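# Place a tray bottle upright in the crate's free slot

## Task

Take one bottle from the tray and set it standing upright in the empty slot of the crate, so it stays there on its own without the robot holding it. The crate and the tray must end neither tilted nor shifted from their places, and nothing the robot is touching at the end may settle by more than about a fingernail's width once released.

## Robot and tools

Robot: two arms, left_arm and right_arm, each with six joints and a parallel gripper. A shared world frame is used for all reported poses. Its origin sits on the table surface midway between the arms, +z is up, +x reaches out over the table, and left_arm is on the +y side. The arm names do not match image sides. Reported gripper positions are in metres with orientation as end_effector_quat_wxyz, and can be somewhat off, more so at long reach.

Joint order. Everywhere (rows, Joint positions, Joint velocities, Joint targets) each arm lists joints as: elbow, waist, wrist pitch, shoulder, forearm roll, wrist roll. Stated ranges in rad: elbow -1.187 to 4.328, waist -3.491 to 3.491, wrist pitch -3.140 to 3.140, shoulder -3.140 to 3.140, forearm roll -3.316 to 3.316, wrist roll -3.927 to 3.927. Real ends may differ by 0.010 rad.

The row. Every motion command is one flat list of 18 numbers, each in [-1, 1], covering both arms even if one is idle: left_arm's 6 joint values, then its gripper position, force_limit, speed; then the same 9 for right_arm. Joint values are scaled offsets, not poses: 1.0 equals 1.983 rad for waist and shoulder, 2.38 for elbow, 2.975 for forearm roll, wrist pitch and wrist roll. Gripper numbers are absolute settings: position +1 is wide open (140 mm), about -0.8 brings the pads together, -1 closes until blocked. force_limit -1/0/+1 is roughly 14/60/107 N of squeeze; speed -1/0/+1 is roughly 30/140/250 mm/s. A zero in these slots is a real command, so to leave a gripper alone repeat its previous three values.

execute_actions(actions): a list of actions; each action is a list of up to 15 rows, each row run for one 1/30 s step, and a short table repeats its final row to fill 15 steps. Joint offsets in every row of an action are measured from the angles at the start of that action (for a call's first action, the last angles reported). An empty list just returns state and images. If any action would push a joint more than 0.010 rad beyond its range, that action is rejected for both arms; if the first one fails or any is malformed, nothing runs. "joint sent to its limit" means a joint was clipped at its end.

move(target, speed, blocking): target is one 18-number row; its joint offsets count from the Joint positions in the latest result that showed them. All joints travel together and finish together over 0.5 to 10 s; speed (0.01 to 2 rad/s, default 0.5) caps the joint with farthest to go. The path ignores obstacles and the other arm. Gripper values are applied at the start. The result adds a move: line with the ending (done, off_target, moving, held, fault), limits=held or limits=none, and each arm's joint farthest from target. With blocking=false you get a result after 0.5 s; until a result shows the move ended, other moves and execute_actions are rejected, so use wait or stop.

wait(seconds): 0 to 10; arms keep their last command; returns early if a running move ends. stop(): brakes a running move (fingers continue). zoom_image(camera, region): camera is cam_low, cam_left_wrist or cam_right_wrist; region [x0, y0, x1, y1] in pixels, origin top-left, at most 504 by 504. All images are 896x504; calibration (K, distortion, T_world_to_cam) is provided and approximate. finished_scene(scene): give the current scene number; it ends the scene irrevocably and reports success.

Limits on motion: joint speed is capped, joint targets are kept within a set lead of the measured angle, and targets that would move the gripper more than 70 mm from its measured place are scaled back, so big offsets may need several actions. "joint command not followed" means a clearance check altered targets.

Gripping: send position -1 and confirm object_status 2 (closed on something). 0 = moving, 1 = blocked while opening, 3 = reached target or pads met. To squeeze harder while status is 2, raise force_limit and change position slightly (-1 to -0.98). position_measured runs from 3 (open) to 230 (closed) and is not linear. Closing pushes the fingertips about 24 mm further out, so keep clearance from surfaces; fingertips extend about 33 mm past the reported point when closed, 9 mm when open. Flange force shows the external force at the hand, including held weight, with some error.

Avoid: torque reaching load limits (152 N m for elbow, waist, shoulder; 38 for the wrist joints, including held weight) or 150 N external force, which halts that arm for 10 s. The arms are stiff, so targets even slightly past a firm contact can fault; approach slowly. Don't let the arms collide, don't drop, slam or knock anything off the table, and don't shove or tilt the crate or tray. Brief tugs on a held part or pushes on loose items may occur, so grip firmly. Long holding of loads heats motors; heed MOTOR HOT warnings. Release the bottle and back away so it stands unaided before finishing.

Each tool is called after "Call:" as name(argument=value, ...) on one line, values as JSON.

## Session

Call:
execute_actions(actions=[])

Scene clock: 0.00 s.
left_arm: end_effector_position=(+0.4508, -0.1579, +0.3862) position_measured=3 object_status=3 end_effector_quat_wxyz=(+0.194, -0.412, +0.784, -0.422) | right_arm: end_effector_position=(+0.5849, -0.6631, +0.2798) position_measured=3 object_status=3 end_effector_quat_wxyz=(+0.392, +0.885, -0.181, +0.175)
Joint names: [elbow, waist, wrist pitch, shoulder, forearm roll, wrist roll]
Joint positions: left_arm=[-0.225 -0.606 -0.648 -0.266 -0.071  0.138] | right_arm=[-0.248  0.395 -1.399  0.174  0.895  0.543]
Joint velocities: left_arm=[-0.     0.    -0.    -0.    -0.002  0.   ] | right_arm=[-0.001 -0.001 -0.    -0.    -0.    -0.002]
Flange force (N, the push that the arm receives, along the gripper's own x y z axes): no reading
Joint targets: left_arm=[-0.225 -0.606 -0.648 -0.266 -0.071 0.138] | right_arm=[-0.248 0.395 -1.399 0.174 0.895 0.543]
camera_calibration (this result's frames):
cam_left_wrist: T_world_to_cam=[[-0.587157, 0.1301, -0.79895, 0.599274], [0.224823, 0.974377, -0.00655824, 0.0792652], [0.777625, -0.183473, -0.601362, 0.0515094], [0, 0, 0, 1]] pos_world=[0.293992, -0.145749, 0.510285]
cam_right_wrist: T_world_to_cam=[[-0.321356, -0.638087, 0.699697, -0.43748], [-0.928105, 0.358934, -0.0989291, 0.831706], [-0.18802, -0.681184, -0.707557, 0.0430059], [0, 0, 0, 1]] pos_world=[0.63941, -0.548383, 0.418812]

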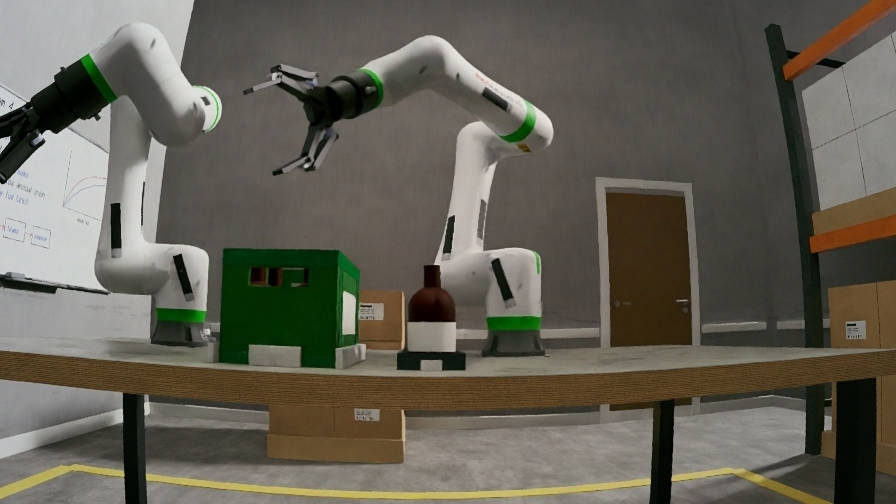

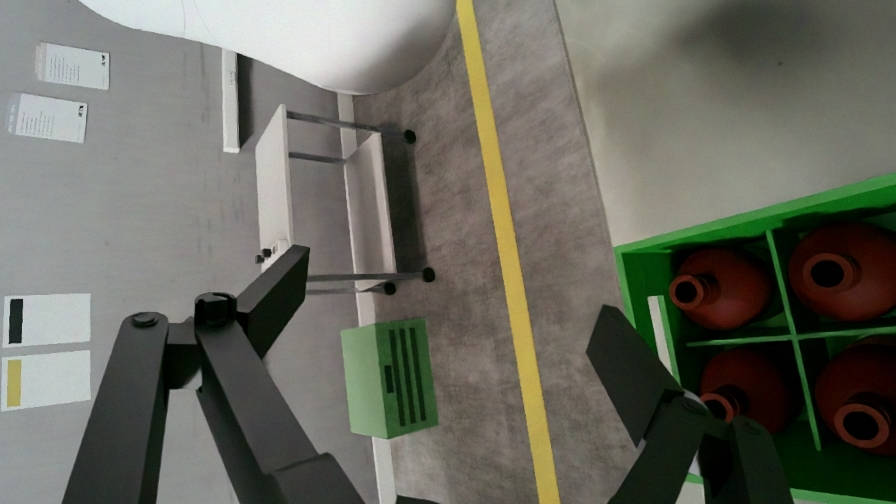

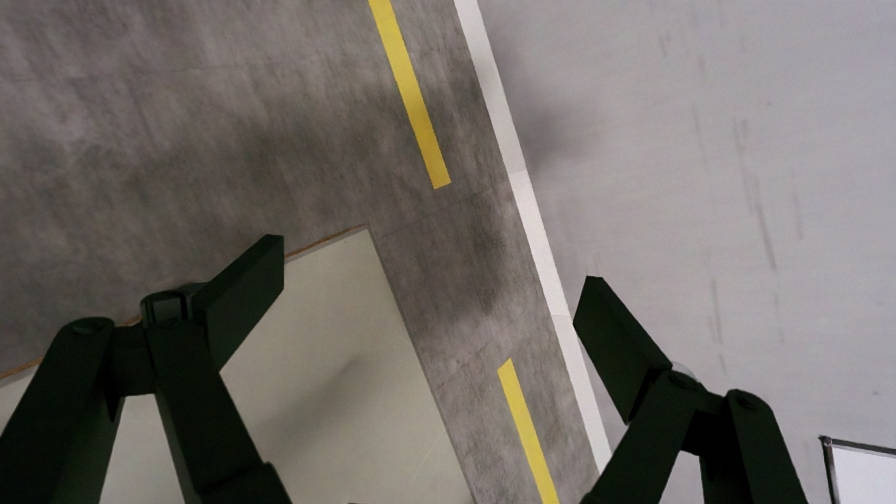

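Call:
zoom_image(camera="cam_low", region=[370, 250, 490, 380])

Region (370, 250, 490, 380) of cam_low's 896x504 image, scaled by 3.877, with more detail than that image has; it fills the left 465 columns of this view, and the rest is white.

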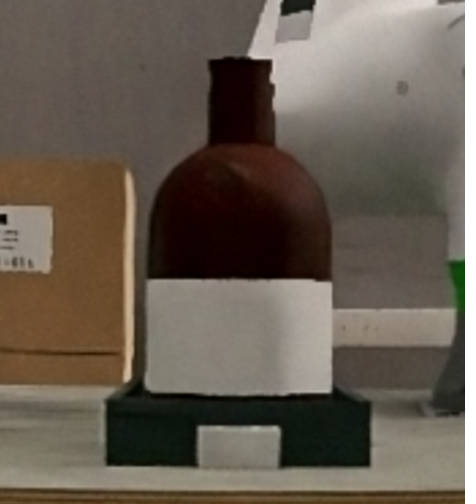

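Call:
move(target=[0.0557,0.2614,-0.2961,0.1087,0.0239,0.5460,-0.05,0,0, 0,0,0,0,0,0,1,0,0], speed=1.2)

Call:
zoom_image(camera="cam_left_wrist", region=[360, 180, 560, 340])

Call:
zoom_image(camera="cam_low", region=[375, 190, 495, 310])

Scene clock: 24.63 s.
left_arm: end_effector_position=(+0.4351, +0.1243, +0.2200) position_measured=135 object_status=3 end_effector_quat_wxyz=(-0.000, +1.000, +0.001, -0.000) | right_arm: end_effector_position=(+0.5849, -0.6631, +0.2798) position_measured=3 object_status=3 end_effector_quat_wxyz=(+0.392, +0.885, -0.181, +0.175)
Joint names: [elbow, waist, wrist pitch, shoulder, forearm roll, wrist roll]
Joint positions: left_arm=[-0.092 -0.088 -1.529 -0.05  -0.     1.763] | right_arm=[-0.248  0.395 -1.399  0.174  0.895  0.543]
Joint velocities: left_arm=[ 0.     0.001 -0.001 -0.     0.001  0.   ] | right_arm=[ 0.    -0.     0.001 -0.    -0.001 -0.   ]
Flange force (N, the push that the arm receives, along the gripper's own x y z axes): left_arm=[-6.8 -2.1 1.7] | right_arm=[5.0 -7.2 -3.4]
Joint targets: left_arm=[-0.092 -0.088 -1.529 -0.050 -0.000 1.763] | right_arm=[-0.248 0.395 -1.399 0.174 0.895 0.543]
move: done; limits=none; left_arm: farthest joint: the waist, 0.000 radians from its target (0.518 radians at the start); right_arm: farthest joint: the waist, 0.000 radians from its target (0.000 radians at the start)
camera_calibration (this result's frames):
cam_left_wrist: T_world_to_cam=[[0.206613, -0.978398, -0.00690481, 0.0387006], [-0.920175, -0.196707, 0.338504, 0.374568], [-0.33255, -0.0635859, -0.940939, 0.558342], [0, 0, 0, 1]] pos_world=[0.522349, 0.147047, 0.39884]
cam_right_wrist: T_world_to_cam=[[-0.321355, -0.638087, 0.699697, -0.43748], [-0.928105, 0.358934, -0.0989291, 0.831706], [-0.18802, -0.681184, -0.707558, 0.0430058], [0, 0, 0, 1]] pos_world=[0.63941, -0.548383, 0.418813]

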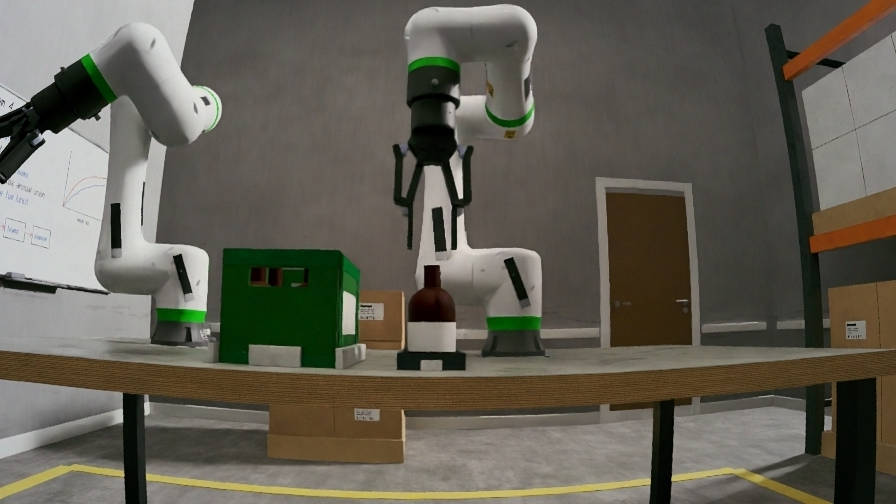

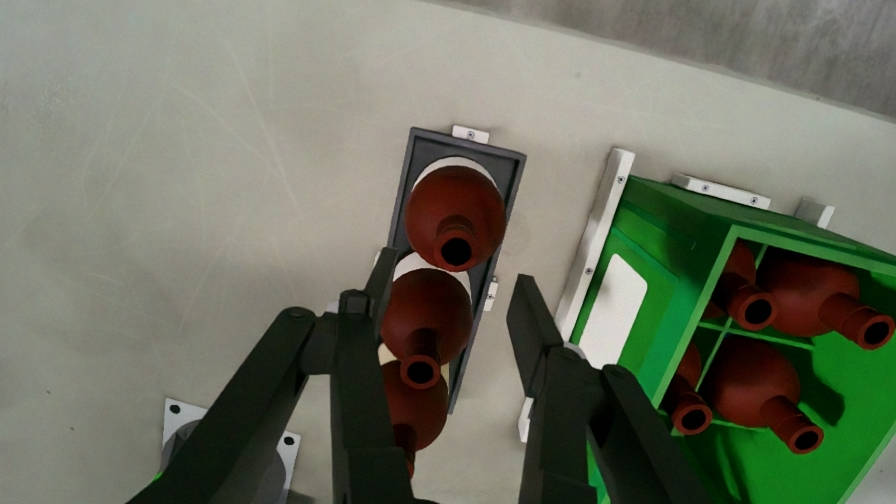

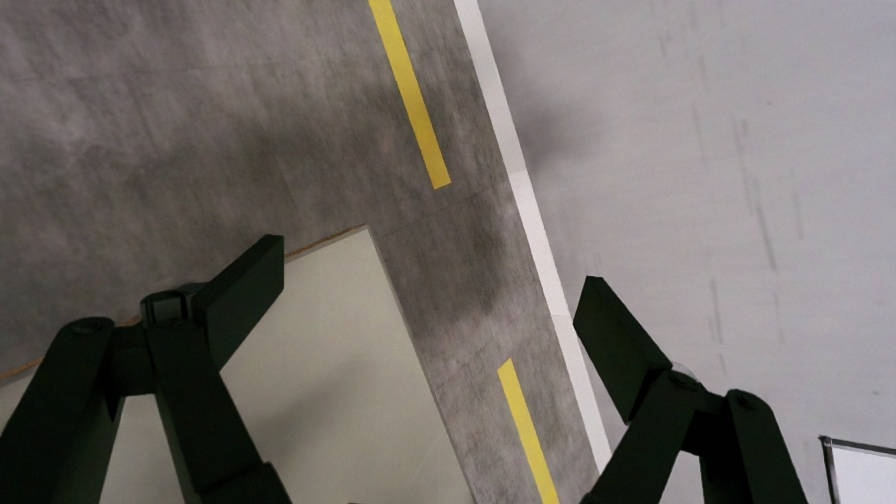

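Region (360, 180, 560, 340) of cam_left_wrist's 896x504 image, scaled by 2.520, with more detail than that image has; it fills the top 403 rows of this view, and the rest is white.

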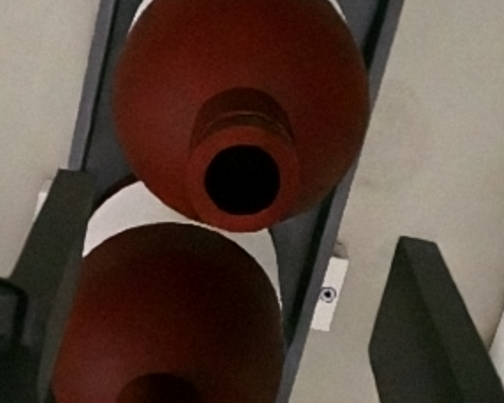

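Region (375, 190, 495, 310) of cam_low's 896x504 image, scaled by 4.200, with more detail than that image has.

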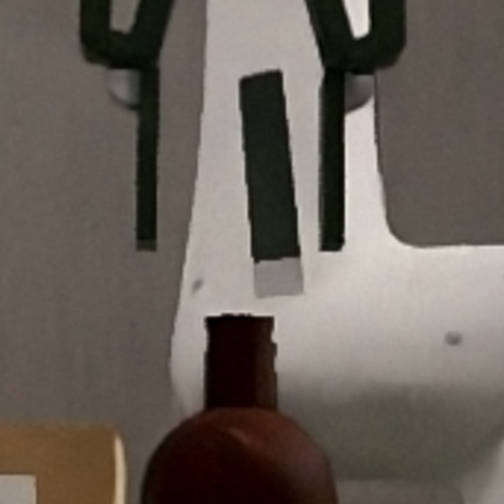

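Call:
move(target=[-0.04205,0.00221,0.04361,0.01497,0,0,-0.05,0,0, 0,0,0,0,0,0,1,0,0], speed=0.25)

Call:
zoom_image(camera="cam_low", region=[375, 210, 495, 330])

Scene clock: 40.00 s.
left_arm: end_effector_position=(+0.4421, +0.1248, +0.1650) position_measured=135 object_status=3 end_effector_quat_wxyz=(-0.000, +1.000, +0.003, -0.000) | right_arm: end_effector_position=(+0.5849, -0.6631, +0.2798) position_measured=3 object_status=3 end_effector_quat_wxyz=(+0.392, +0.885, -0.181, +0.175)
Joint names: [elbow, waist, wrist pitch, shoulder, forearm roll, wrist roll]
Joint positions: left_arm=[-0.192 -0.083 -1.4   -0.021 -0.     1.763] | right_arm=[-0.248  0.395 -1.399  0.174  0.895  0.543]
Joint velocities: left_arm=[-0.001  0.     0.001  0.001  0.    -0.001] | right_arm=[-0.     0.001  0.001  0.    -0.001 -0.   ]
Flange force (N, the push that the arm receives, along the gripper's own x y z axes): left_arm=[-4.7 0.8 -1.0] | right_arm=[5.4 -7.4 -4.2]
Joint targets: left_arm=[-0.192 -0.083 -1.400 -0.021 -0.000 1.763] | right_arm=[-0.248 0.395 -1.399 0.174 0.895 0.543]
move: done; limits=none; left_arm: farthest joint: the waist, 0.000 radians from its target (0.004 radians at the start); right_arm: farthest joint: the waist, 0.000 radians from its target (0.000 radians at the start)
camera_calibration (this result's frames):
cam_left_wrist: T_world_to_cam=[[0.210939, -0.977475, -0.00684899, 0.0353106], [-0.919288, -0.200754, 0.338538, 0.399819], [-0.332287, -0.0651147, -0.940928, 0.509059], [0, 0, 0, 1]] pos_world=[0.529254, 0.147928, 0.343876]
cam_right_wrist: T_world_to_cam=[[-0.321355, -0.638087, 0.699697, -0.43748], [-0.928105, 0.358934, -0.0989291, 0.831706], [-0.188019, -0.681183, -0.707558, 0.0430058], [0, 0, 0, 1]] pos_world=[0.63941, -0.548383, 0.418813]

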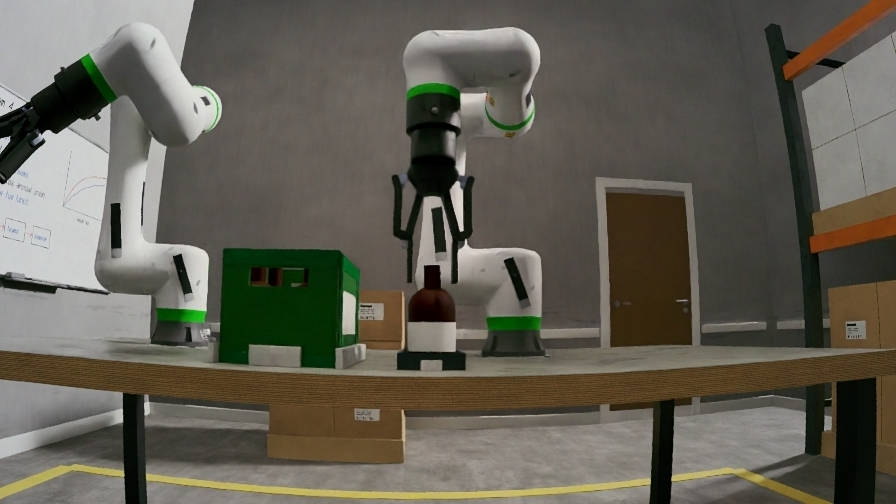

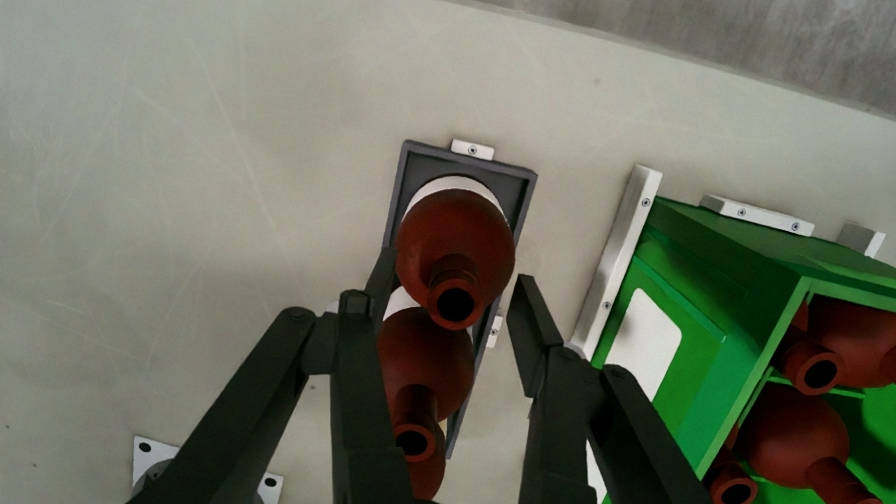

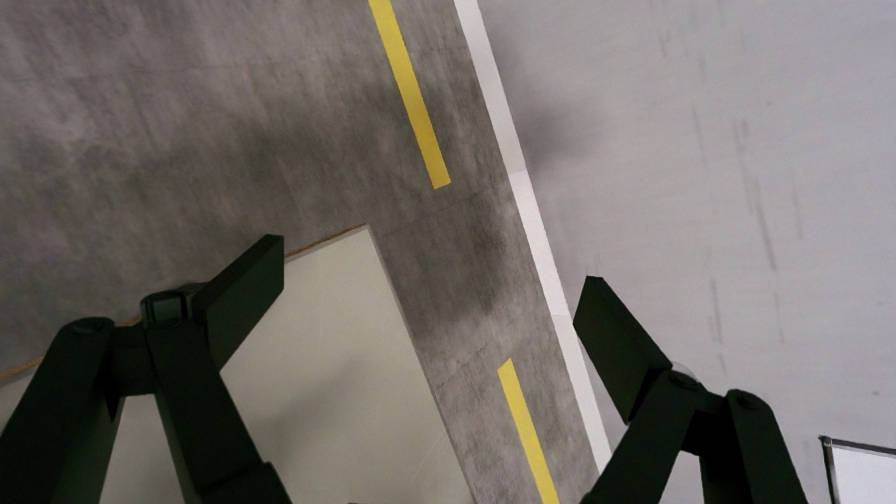

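Region (375, 210, 495, 330) of cam_low's 896x504 image, scaled by 4.200, with more detail than that image has.

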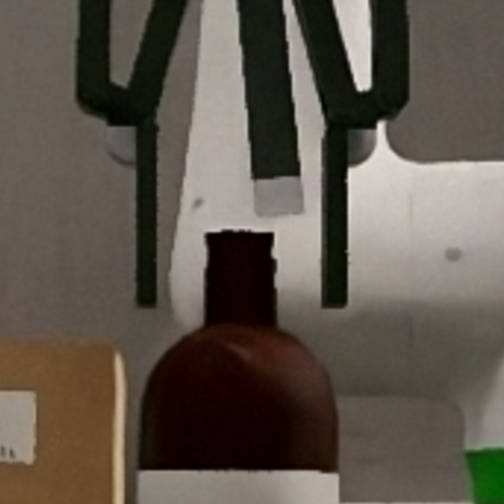

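Call:
execute_actions(actions=[[[0,0,0,0,0,0,-1,0.6,-0.3, 0,0,0,0,0,0,1,0,0]]])

Scene clock: 45.73 s.
left_arm: end_effector_position=(+0.4421, +0.1248, +0.1650) position_measured=198 object_status=0 end_effector_quat_wxyz=(-0.000, +1.000, +0.003, -0.000) | right_arm: end_effector_position=(+0.5849, -0.6631, +0.2798) position_measured=3 object_status=3 end_effector_quat_wxyz=(+0.392, +0.885, -0.181, +0.175)
Joint names: [elbow, waist, wrist pitch, shoulder, forearm roll, wrist roll]
Joint positions: left_arm=[-0.192 -0.083 -1.4   -0.021 -0.     1.763] | right_arm=[-0.248  0.395 -1.399  0.174  0.895  0.543]
Joint velocities: left_arm=[-0.     0.001 -0.001 -0.    -0.    -0.001] | right_arm=[-0.     0.002 -0.001  0.    -0.001 -0.   ]
Flange force (N, the push that the arm receives, along the gripper's own x y z axes): left_arm=[-4.5 -2.1 -11.4] | right_arm=[3.4 -6.7 -4.2]
Joint targets: left_arm=[-0.192 -0.083 -1.400 -0.021 -0.000 1.763] | right_arm=[-0.248 0.395 -1.399 0.174 0.895 0.543]
camera_calibration (this result's frames):
cam_left_wrist: T_world_to_cam=[[0.210877, -0.977489, -0.00687205, 0.0353483], [-0.919334, -0.20071, 0.338438, 0.399899], [-0.332198, -0.0650509, -0.940964, 0.50903], [0, 0, 0, 1]] pos_world=[0.529286, 0.147929, 0.343881]
cam_right_wrist: T_world_to_cam=[[-0.321355, -0.638087, 0.699697, -0.43748], [-0.928105, 0.358934, -0.0989291, 0.831706], [-0.18802, -0.681183, -0.707558, 0.043006], [0, 0, 0, 1]] pos_world=[0.63941, -0.548383, 0.418813]

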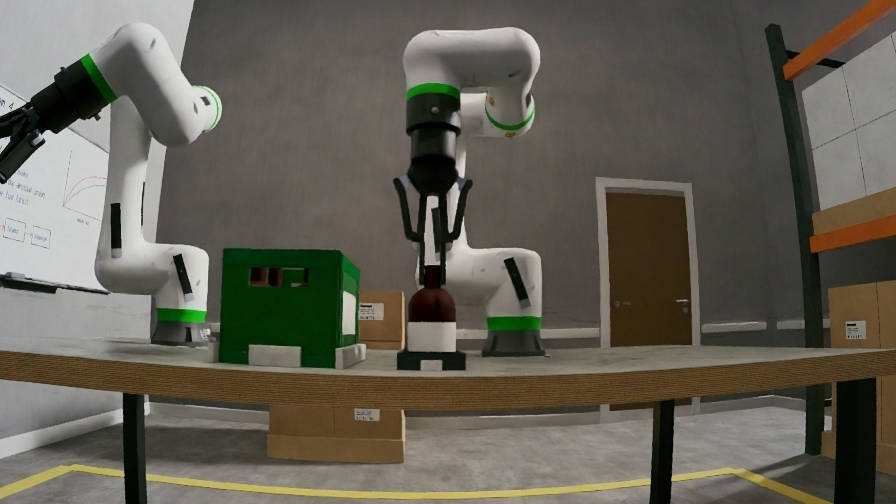

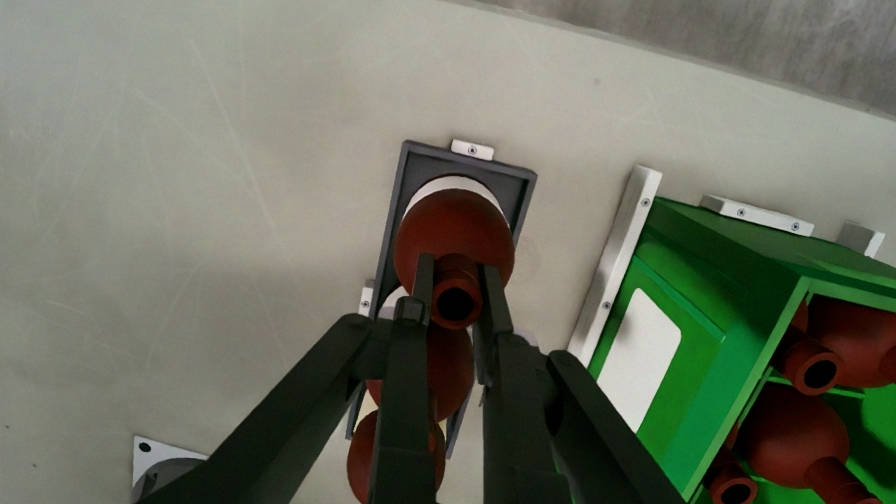

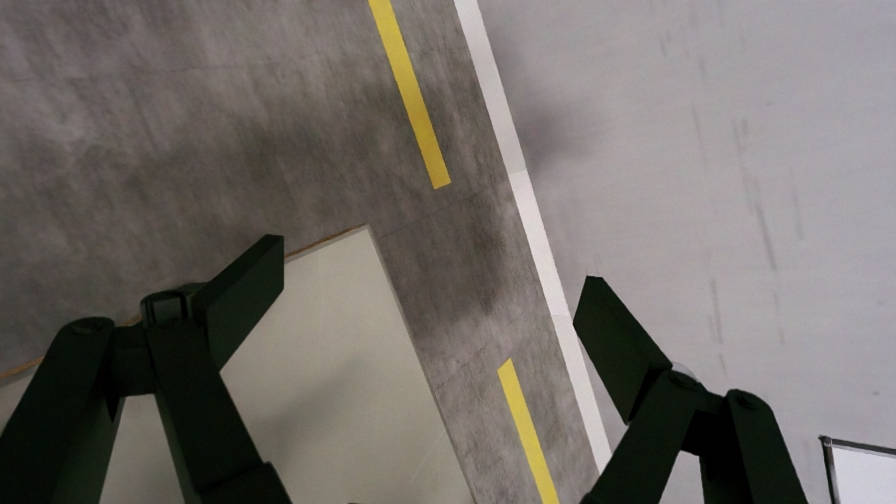

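Call:
move(target=[0.18546,0,-0.15847,-0.01515,0,0,-1,0.6,-0.3, 0,0,0,0,0,0,1,0,0], speed=0.5)

Call:
zoom_image(camera="cam_left_wrist", region=[500, 120, 860, 480])

Scene clock: 49.77 s.
left_arm: end_effector_position=(+0.4173, +0.1294, +0.3650) position_measured=198 object_status=2 end_effector_quat_wxyz=(-0.000, +1.000, +0.003, -0.000) | right_arm: end_effector_position=(+0.5849, -0.6631, +0.2798) position_measured=3 object_status=3 end_effector_quat_wxyz=(+0.392, +0.885, -0.181, +0.175)
Joint names: [elbow, waist, wrist pitch, shoulder, forearm roll, wrist roll]
Joint positions: left_arm=[ 0.249 -0.083 -1.871 -0.051 -0.     1.763] | right_arm=[-0.248  0.395 -1.399  0.174  0.895  0.543]
Joint velocities: left_arm=[ 0.001 -0.    -0.001 -0.     0.    -0.   ] | right_arm=[ 0.    -0.002 -0.001  0.    -0.001 -0.   ]
Flange force (N, the push that the arm receives, along the gripper's own x y z axes): left_arm=[-5.4 -0.3 7.0] | right_arm=[2.3 -5.4 -5.9]
Joint targets: left_arm=[0.249 -0.083 -1.871 -0.051 -0.000 1.763] | right_arm=[-0.248 0.395 -1.399 0.174 0.895 0.543]
move: done; limits=none; left_arm: farthest joint: the wrist pitch, 0.001 radians from its target (0.472 radians at the start); right_arm: farthest joint: the waist, 0.000 radians from its target (0.000 radians at the start)
camera_calibration (this result's frames):
cam_left_wrist: T_world_to_cam=[[0.210946, -0.977474, -0.00682384, 0.0464184], [-0.919305, -0.200756, 0.338491, 0.310352], [-0.332236, -0.0651301, -0.940945, 0.68927], [0, 0, 0, 1]] pos_world=[0.504516, 0.15257, 0.54383]
cam_right_wrist: T_world_to_cam=[[-0.321355, -0.638087, 0.699697, -0.43748], [-0.928105, 0.358934, -0.0989289, 0.831706], [-0.18802, -0.681183, -0.707558, 0.043006], [0, 0, 0, 1]] pos_world=[0.63941, -0.548383, 0.418812]

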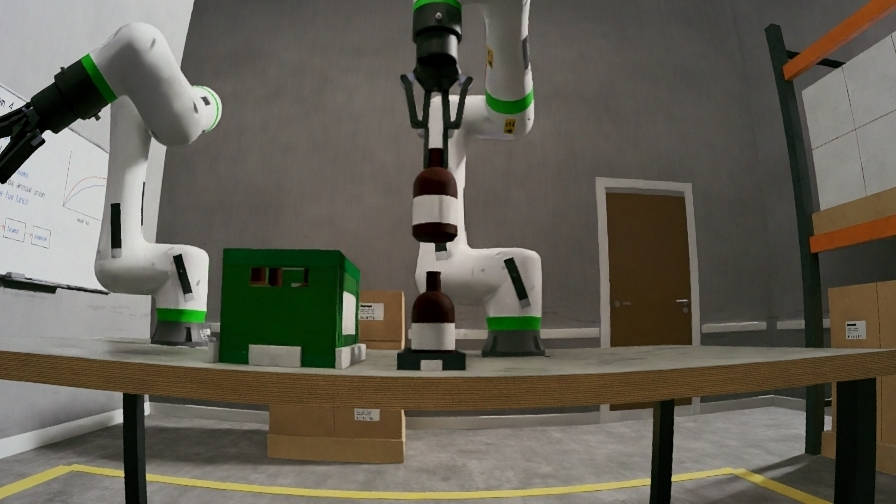

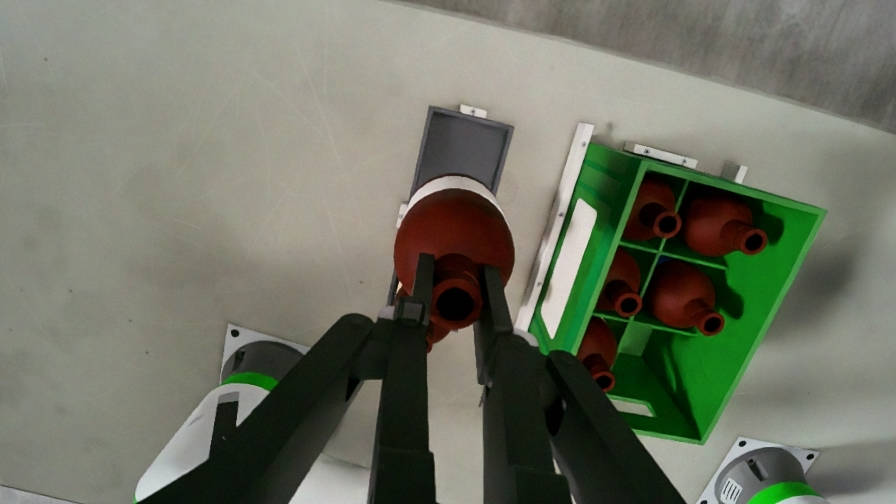

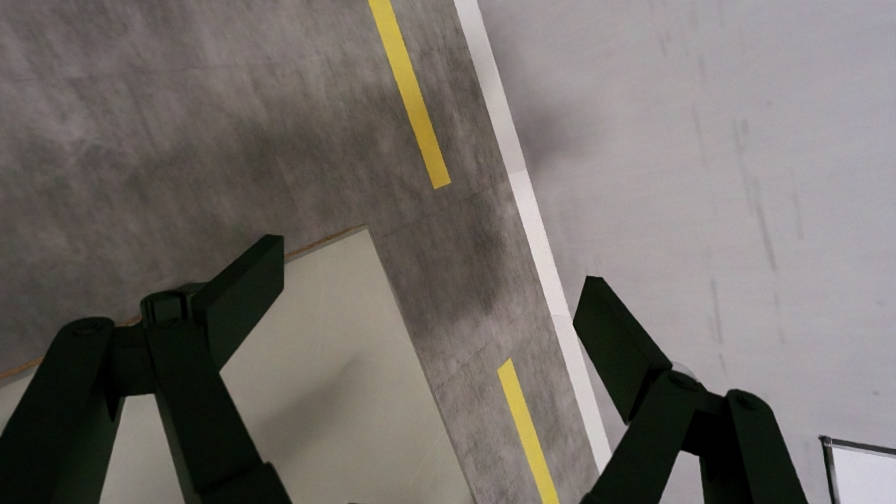

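Region (500, 120, 860, 480) of cam_left_wrist's 896x504 image, scaled by 1.400, with more detail than that image has.

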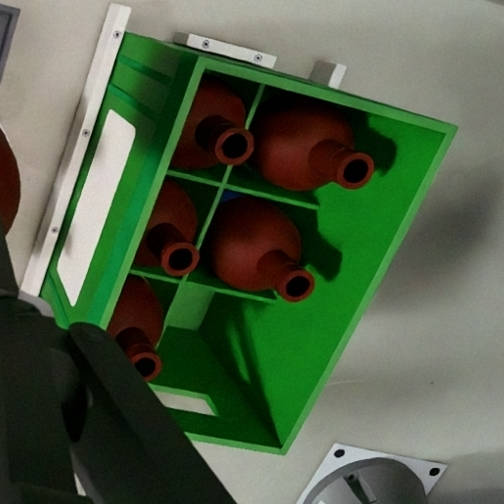

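Call:
move(target=[0.11756,-0.36163,0,0.14093,0,0.2295,-1,0.6,-0.3, 0,0,0,0,0,0,1,0,0], speed=0.7)

Call:
zoom_image(camera="cam_left_wrist", region=[300, 20, 570, 290])

Scene clock: 75.70 s.
left_arm: end_effector_position=(+0.2682, -0.1469, +0.3550) position_measured=198 object_status=2 end_effector_quat_wxyz=(+0.000, +1.000, -0.014, +0.000) | right_arm: end_effector_position=(+0.5849, -0.6631, +0.2798) position_measured=3 object_status=3 end_effector_quat_wxyz=(+0.392, +0.885, -0.181, +0.175)
Joint names: [elbow, waist, wrist pitch, shoulder, forearm roll, wrist roll]
Joint positions: left_arm=[ 0.529 -0.8   -1.871  0.229 -0.     2.445] | right_arm=[-0.248  0.395 -1.399  0.174  0.895  0.543]
Joint velocities: left_arm=[ 0.001 -0.002 -0.     0.    -0.     0.   ] | right_arm=[ 0.001  0.    -0.    -0.     0.    -0.   ]
Flange force (N, the push that the arm receives, along the gripper's own x y z axes): left_arm=[-0.9 -4.2 2.8] | right_arm=[4.7 -6.7 -3.8]
Joint targets: left_arm=[0.529 -0.800 -1.871 0.229 -0.000 2.445] | right_arm=[-0.248 0.395 -1.399 0.174 0.895 0.543]
move: done; limits=none; left_arm: farthest joint: the waist, 0.000 radians from its target (0.717 radians at the start); right_arm: farthest joint: the waist, 0.000 radians from its target (0.000 radians at the start)
camera_calibration (this result's frames):
cam_left_wrist: T_world_to_cam=[[0.177178, -0.984157, -0.00654413, -0.184307], [-0.92576, -0.168915, 0.338285, 0.127615], [-0.334031, -0.0538784, -0.941021, 0.614444], [0, 0, 0, 1]] pos_world=[0.356039, -0.126726, 0.533828]
cam_right_wrist: T_world_to_cam=[[-0.321355, -0.638087, 0.699697, -0.43748], [-0.928105, 0.358934, -0.0989291, 0.831706], [-0.18802, -0.681184, -0.707558, 0.0430058], [0, 0, 0, 1]] pos_world=[0.63941, -0.548383, 0.418812]

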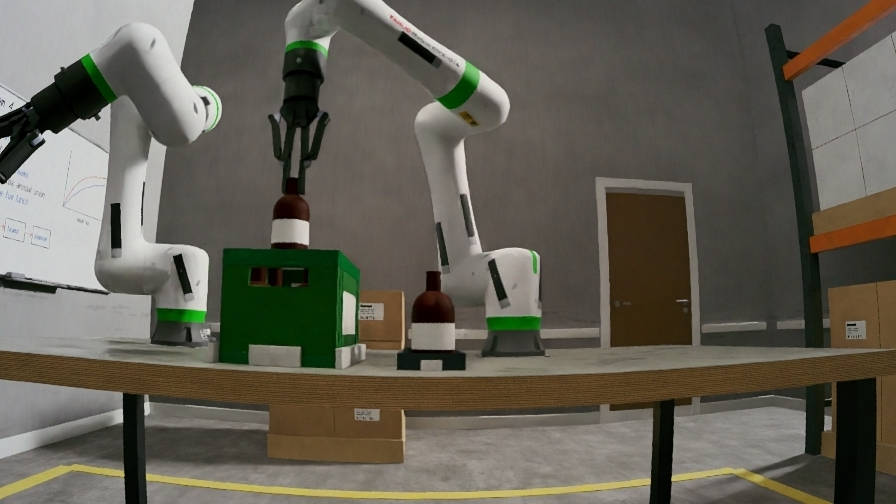

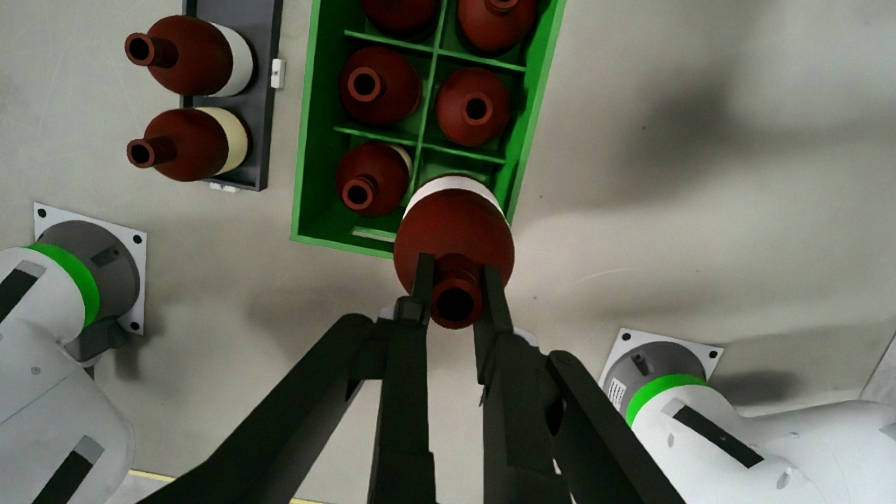

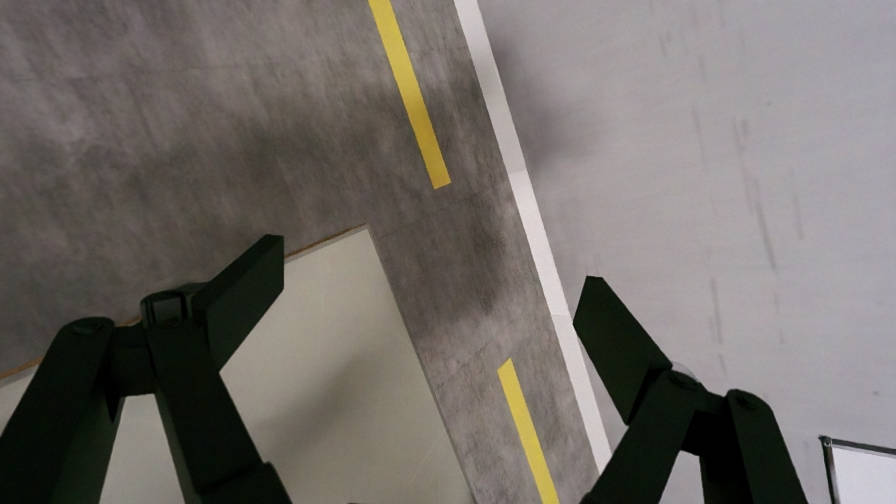

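Region (300, 20, 570, 290) of cam_left_wrist's 896x504 image, scaled by 1.867, with more detail than that image has.

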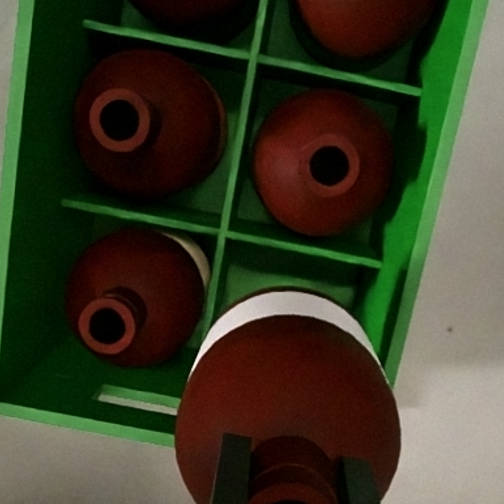

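Call:
move(target=[-0.09578,-0.00281,0.06272,-0.02078,0,0,-1,0.6,-0.3, 0,0,0,0,0,0,1,0,0], speed=0.25)

Call:
zoom_image(camera="cam_left_wrist", region=[340, 90, 560, 290])

Scene clock: 98.80 s.
left_arm: end_effector_position=(+0.2655, -0.1480, +0.2800) position_measured=198 object_status=2 end_effector_quat_wxyz=(-0.000, +1.000, -0.017, +0.000) | right_arm: end_effector_position=(+0.5849, -0.6631, +0.2798) position_measured=3 object_status=3 end_effector_quat_wxyz=(+0.392, +0.885, -0.181, +0.175)
Joint names: [elbow, waist, wrist pitch, shoulder, forearm roll, wrist roll]
Joint positions: left_arm=[ 0.301 -0.806 -1.684  0.188 -0.     2.445] | right_arm=[-0.248  0.395 -1.399  0.174  0.895  0.543]
Joint velocities: left_arm=[-0.001  0.001  0.001  0.     0.     0.001] | right_arm=[ 0.    -0.002  0.001  0.    -0.001 -0.001]
Flange force (N, the push that the arm receives, along the gripper's own x y z axes): left_arm=[-4.2 -5.6 5.1] | right_arm=[7.8 -7.3 -5.1]
Joint targets: left_arm=[0.301 -0.806 -1.684 0.188 -0.000 2.445] | right_arm=[-0.248 0.395 -1.399 0.174 0.895 0.543]
move: done; limits=none; left_arm: farthest joint: the waist, 0.000 radians from its target (0.005 radians at the start); right_arm: farthest joint: the waist, 0.000 radians from its target (0.000 radians at the start)
camera_calibration (this result's frames):
cam_left_wrist: T_world_to_cam=[[0.171764, -0.985115, -0.00668902, -0.184029], [-0.92666, -0.163869, 0.338303, 0.151263], [-0.334364, -0.0519099, -0.941013, 0.543328], [0, 0, 0, 1]] pos_world=[0.353448, -0.128298, 0.458875]
cam_right_wrist: T_world_to_cam=[[-0.321355, -0.638087, 0.699697, -0.43748], [-0.928105, 0.358934, -0.0989291, 0.831706], [-0.18802, -0.681184, -0.707557, 0.0430058], [0, 0, 0, 1]] pos_world=[0.63941, -0.548383, 0.418812]

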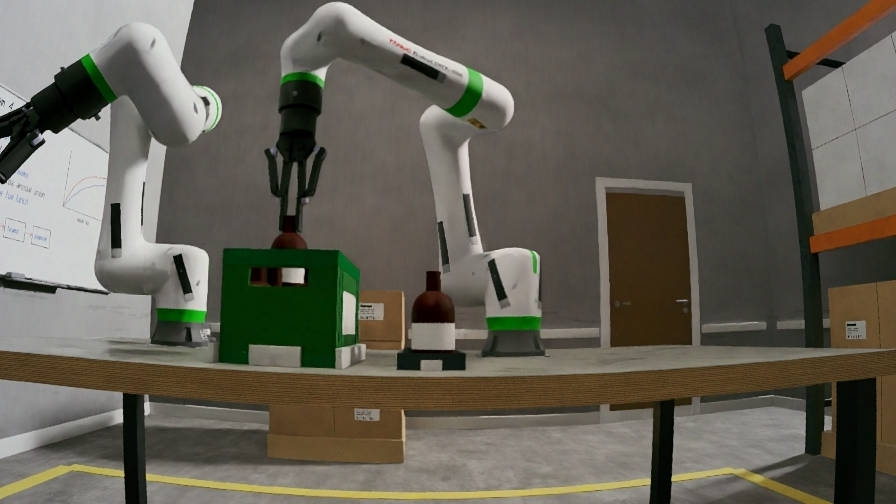

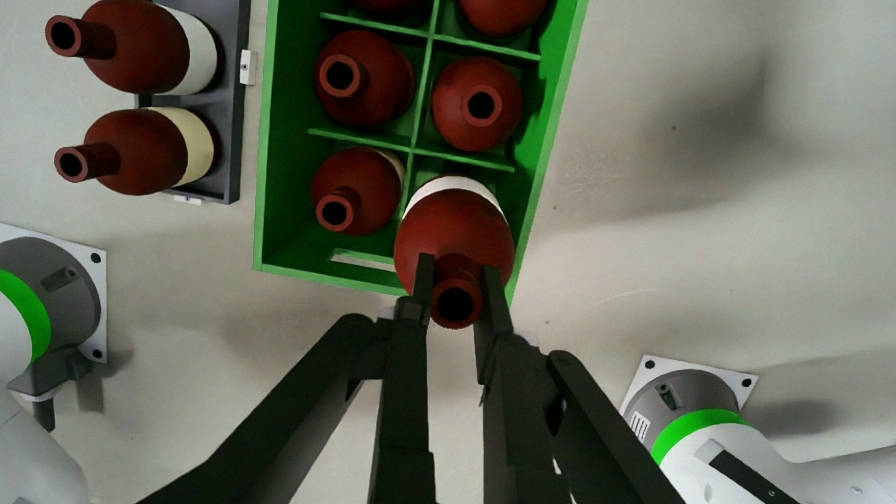

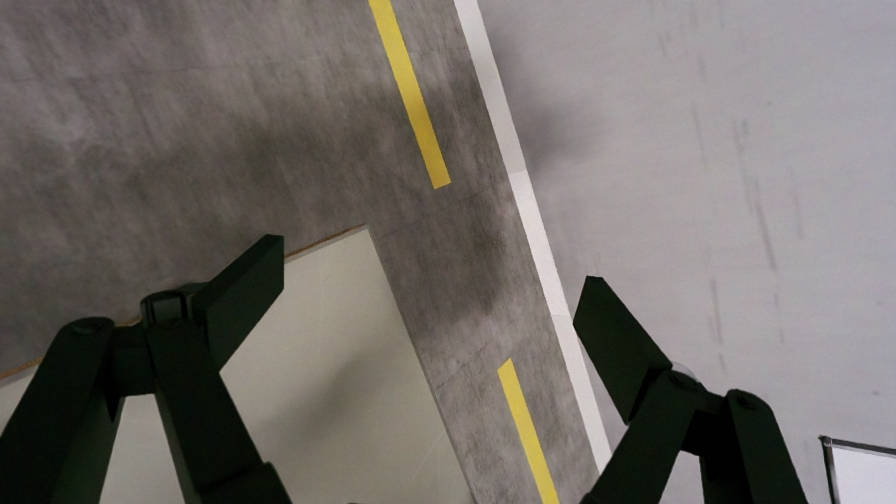

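Region (340, 90, 560, 290) of cam_left_wrist's 896x504 image, scaled by 2.291, with more detail than that image has; it fills the top 458 rows of this view, and the rest is white.

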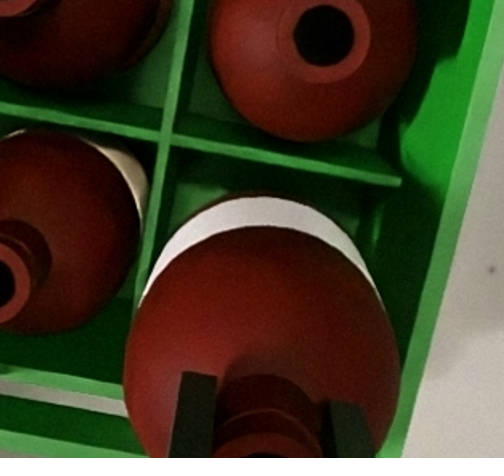

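Call:
move(target=[-0.10335,0,0.08368,0.00151,0,0,-1,0.6,-0.3, 0,0,0,0,0,0,1,0,0], speed=0.2)

Scene clock: 111.50 s.
left_arm: end_effector_position=(+0.2655, -0.1480, +0.1730) position_measured=198 object_status=2 end_effector_quat_wxyz=(-0.000, +1.000, -0.017, +0.000) | right_arm: end_effector_position=(+0.5849, -0.6631, +0.2798) position_measured=3 object_status=3 end_effector_quat_wxyz=(+0.392, +0.885, -0.181, +0.175)
Joint names: [elbow, waist, wrist pitch, shoulder, forearm roll, wrist roll]
Joint positions: left_arm=[ 0.055 -0.806 -1.435  0.191 -0.     2.445] | right_arm=[-0.248  0.395 -1.399  0.174  0.895  0.543]
Joint velocities: left_arm=[-0.001 -0.     0.001 -0.     0.001 -0.003] | right_arm=[-0.001 -0.001 -0.001  0.     0.     0.001]
Flange force (N, the push that the arm receives, along the gripper's own x y z axes): left_arm=[-2.5 -1.5 1.7] | right_arm=[5.8 -6.7 -2.9]
Joint targets: left_arm=[0.055 -0.806 -1.435 0.191 -0.000 2.445] | right_arm=[-0.248 0.395 -1.399 0.174 0.895 0.543]
move: done; limits=none; left_arm: farthest joint: the waist, 0.000 radians from its target (0.000 radians at the start); right_arm: farthest joint: the waist, 0.000 radians from its target (0.000 radians at the start)
camera_calibration (this result's frames):
cam_left_wrist: T_world_to_cam=[[0.171643, -0.985136, -0.00672239, -0.184739], [-0.926684, -0.163767, 0.338285, 0.187502], [-0.334358, -0.0518347, -0.94102, 0.442682], [0, 0, 0, 1]] pos_world=[0.353478, -0.12834, 0.351901]
cam_right_wrist: T_world_to_cam=[[-0.321355, -0.638087, 0.699697, -0.43748], [-0.928105, 0.358934, -0.098929, 0.831706], [-0.18802, -0.681183, -0.707558, 0.0430059], [0, 0, 0, 1]] pos_world=[0.63941, -0.548383, 0.418812]

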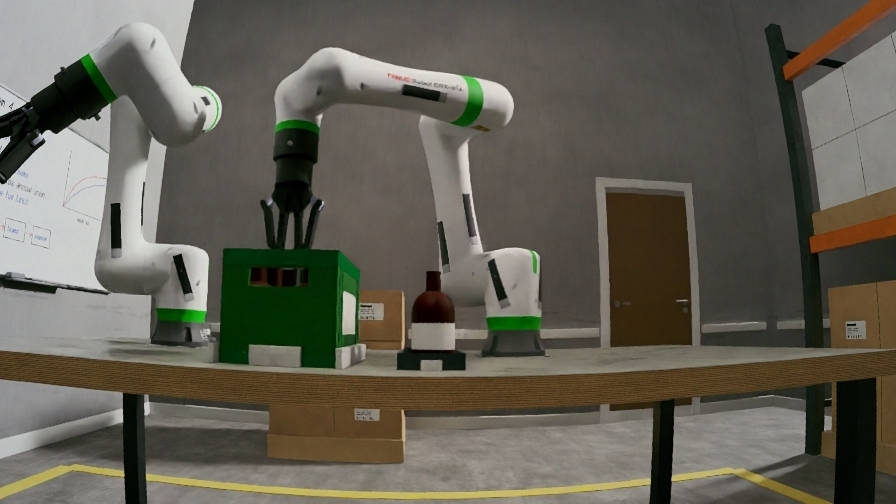

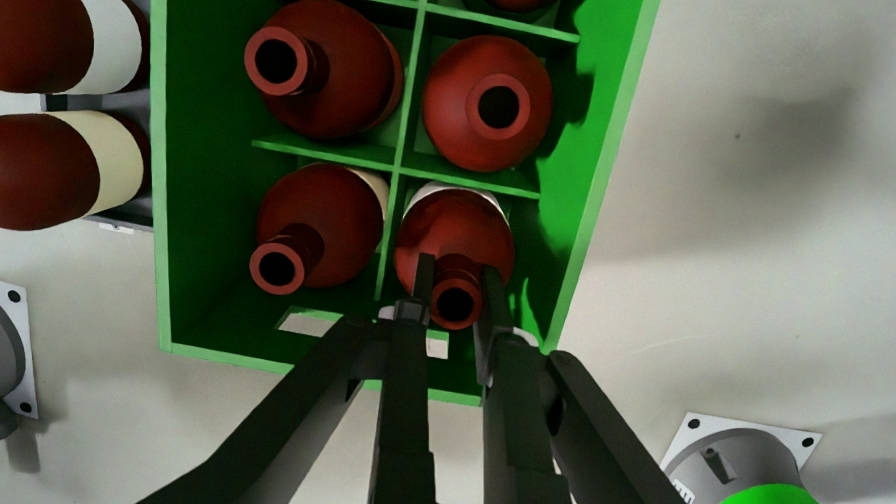

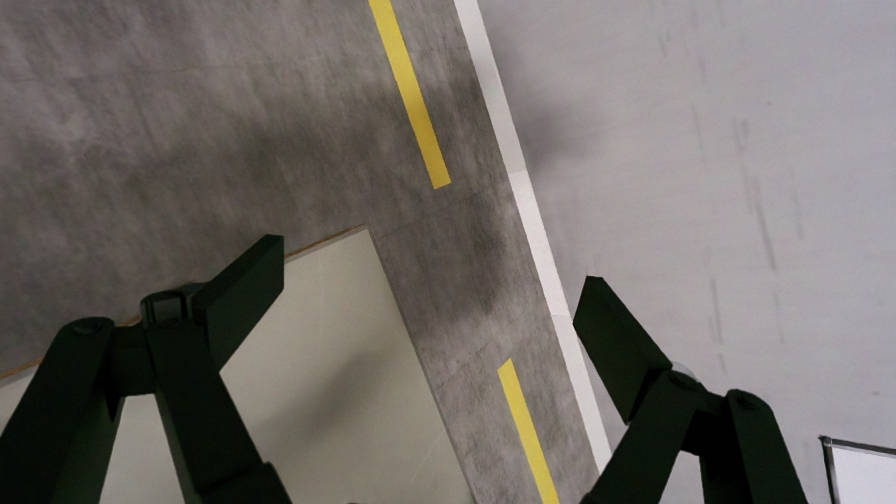

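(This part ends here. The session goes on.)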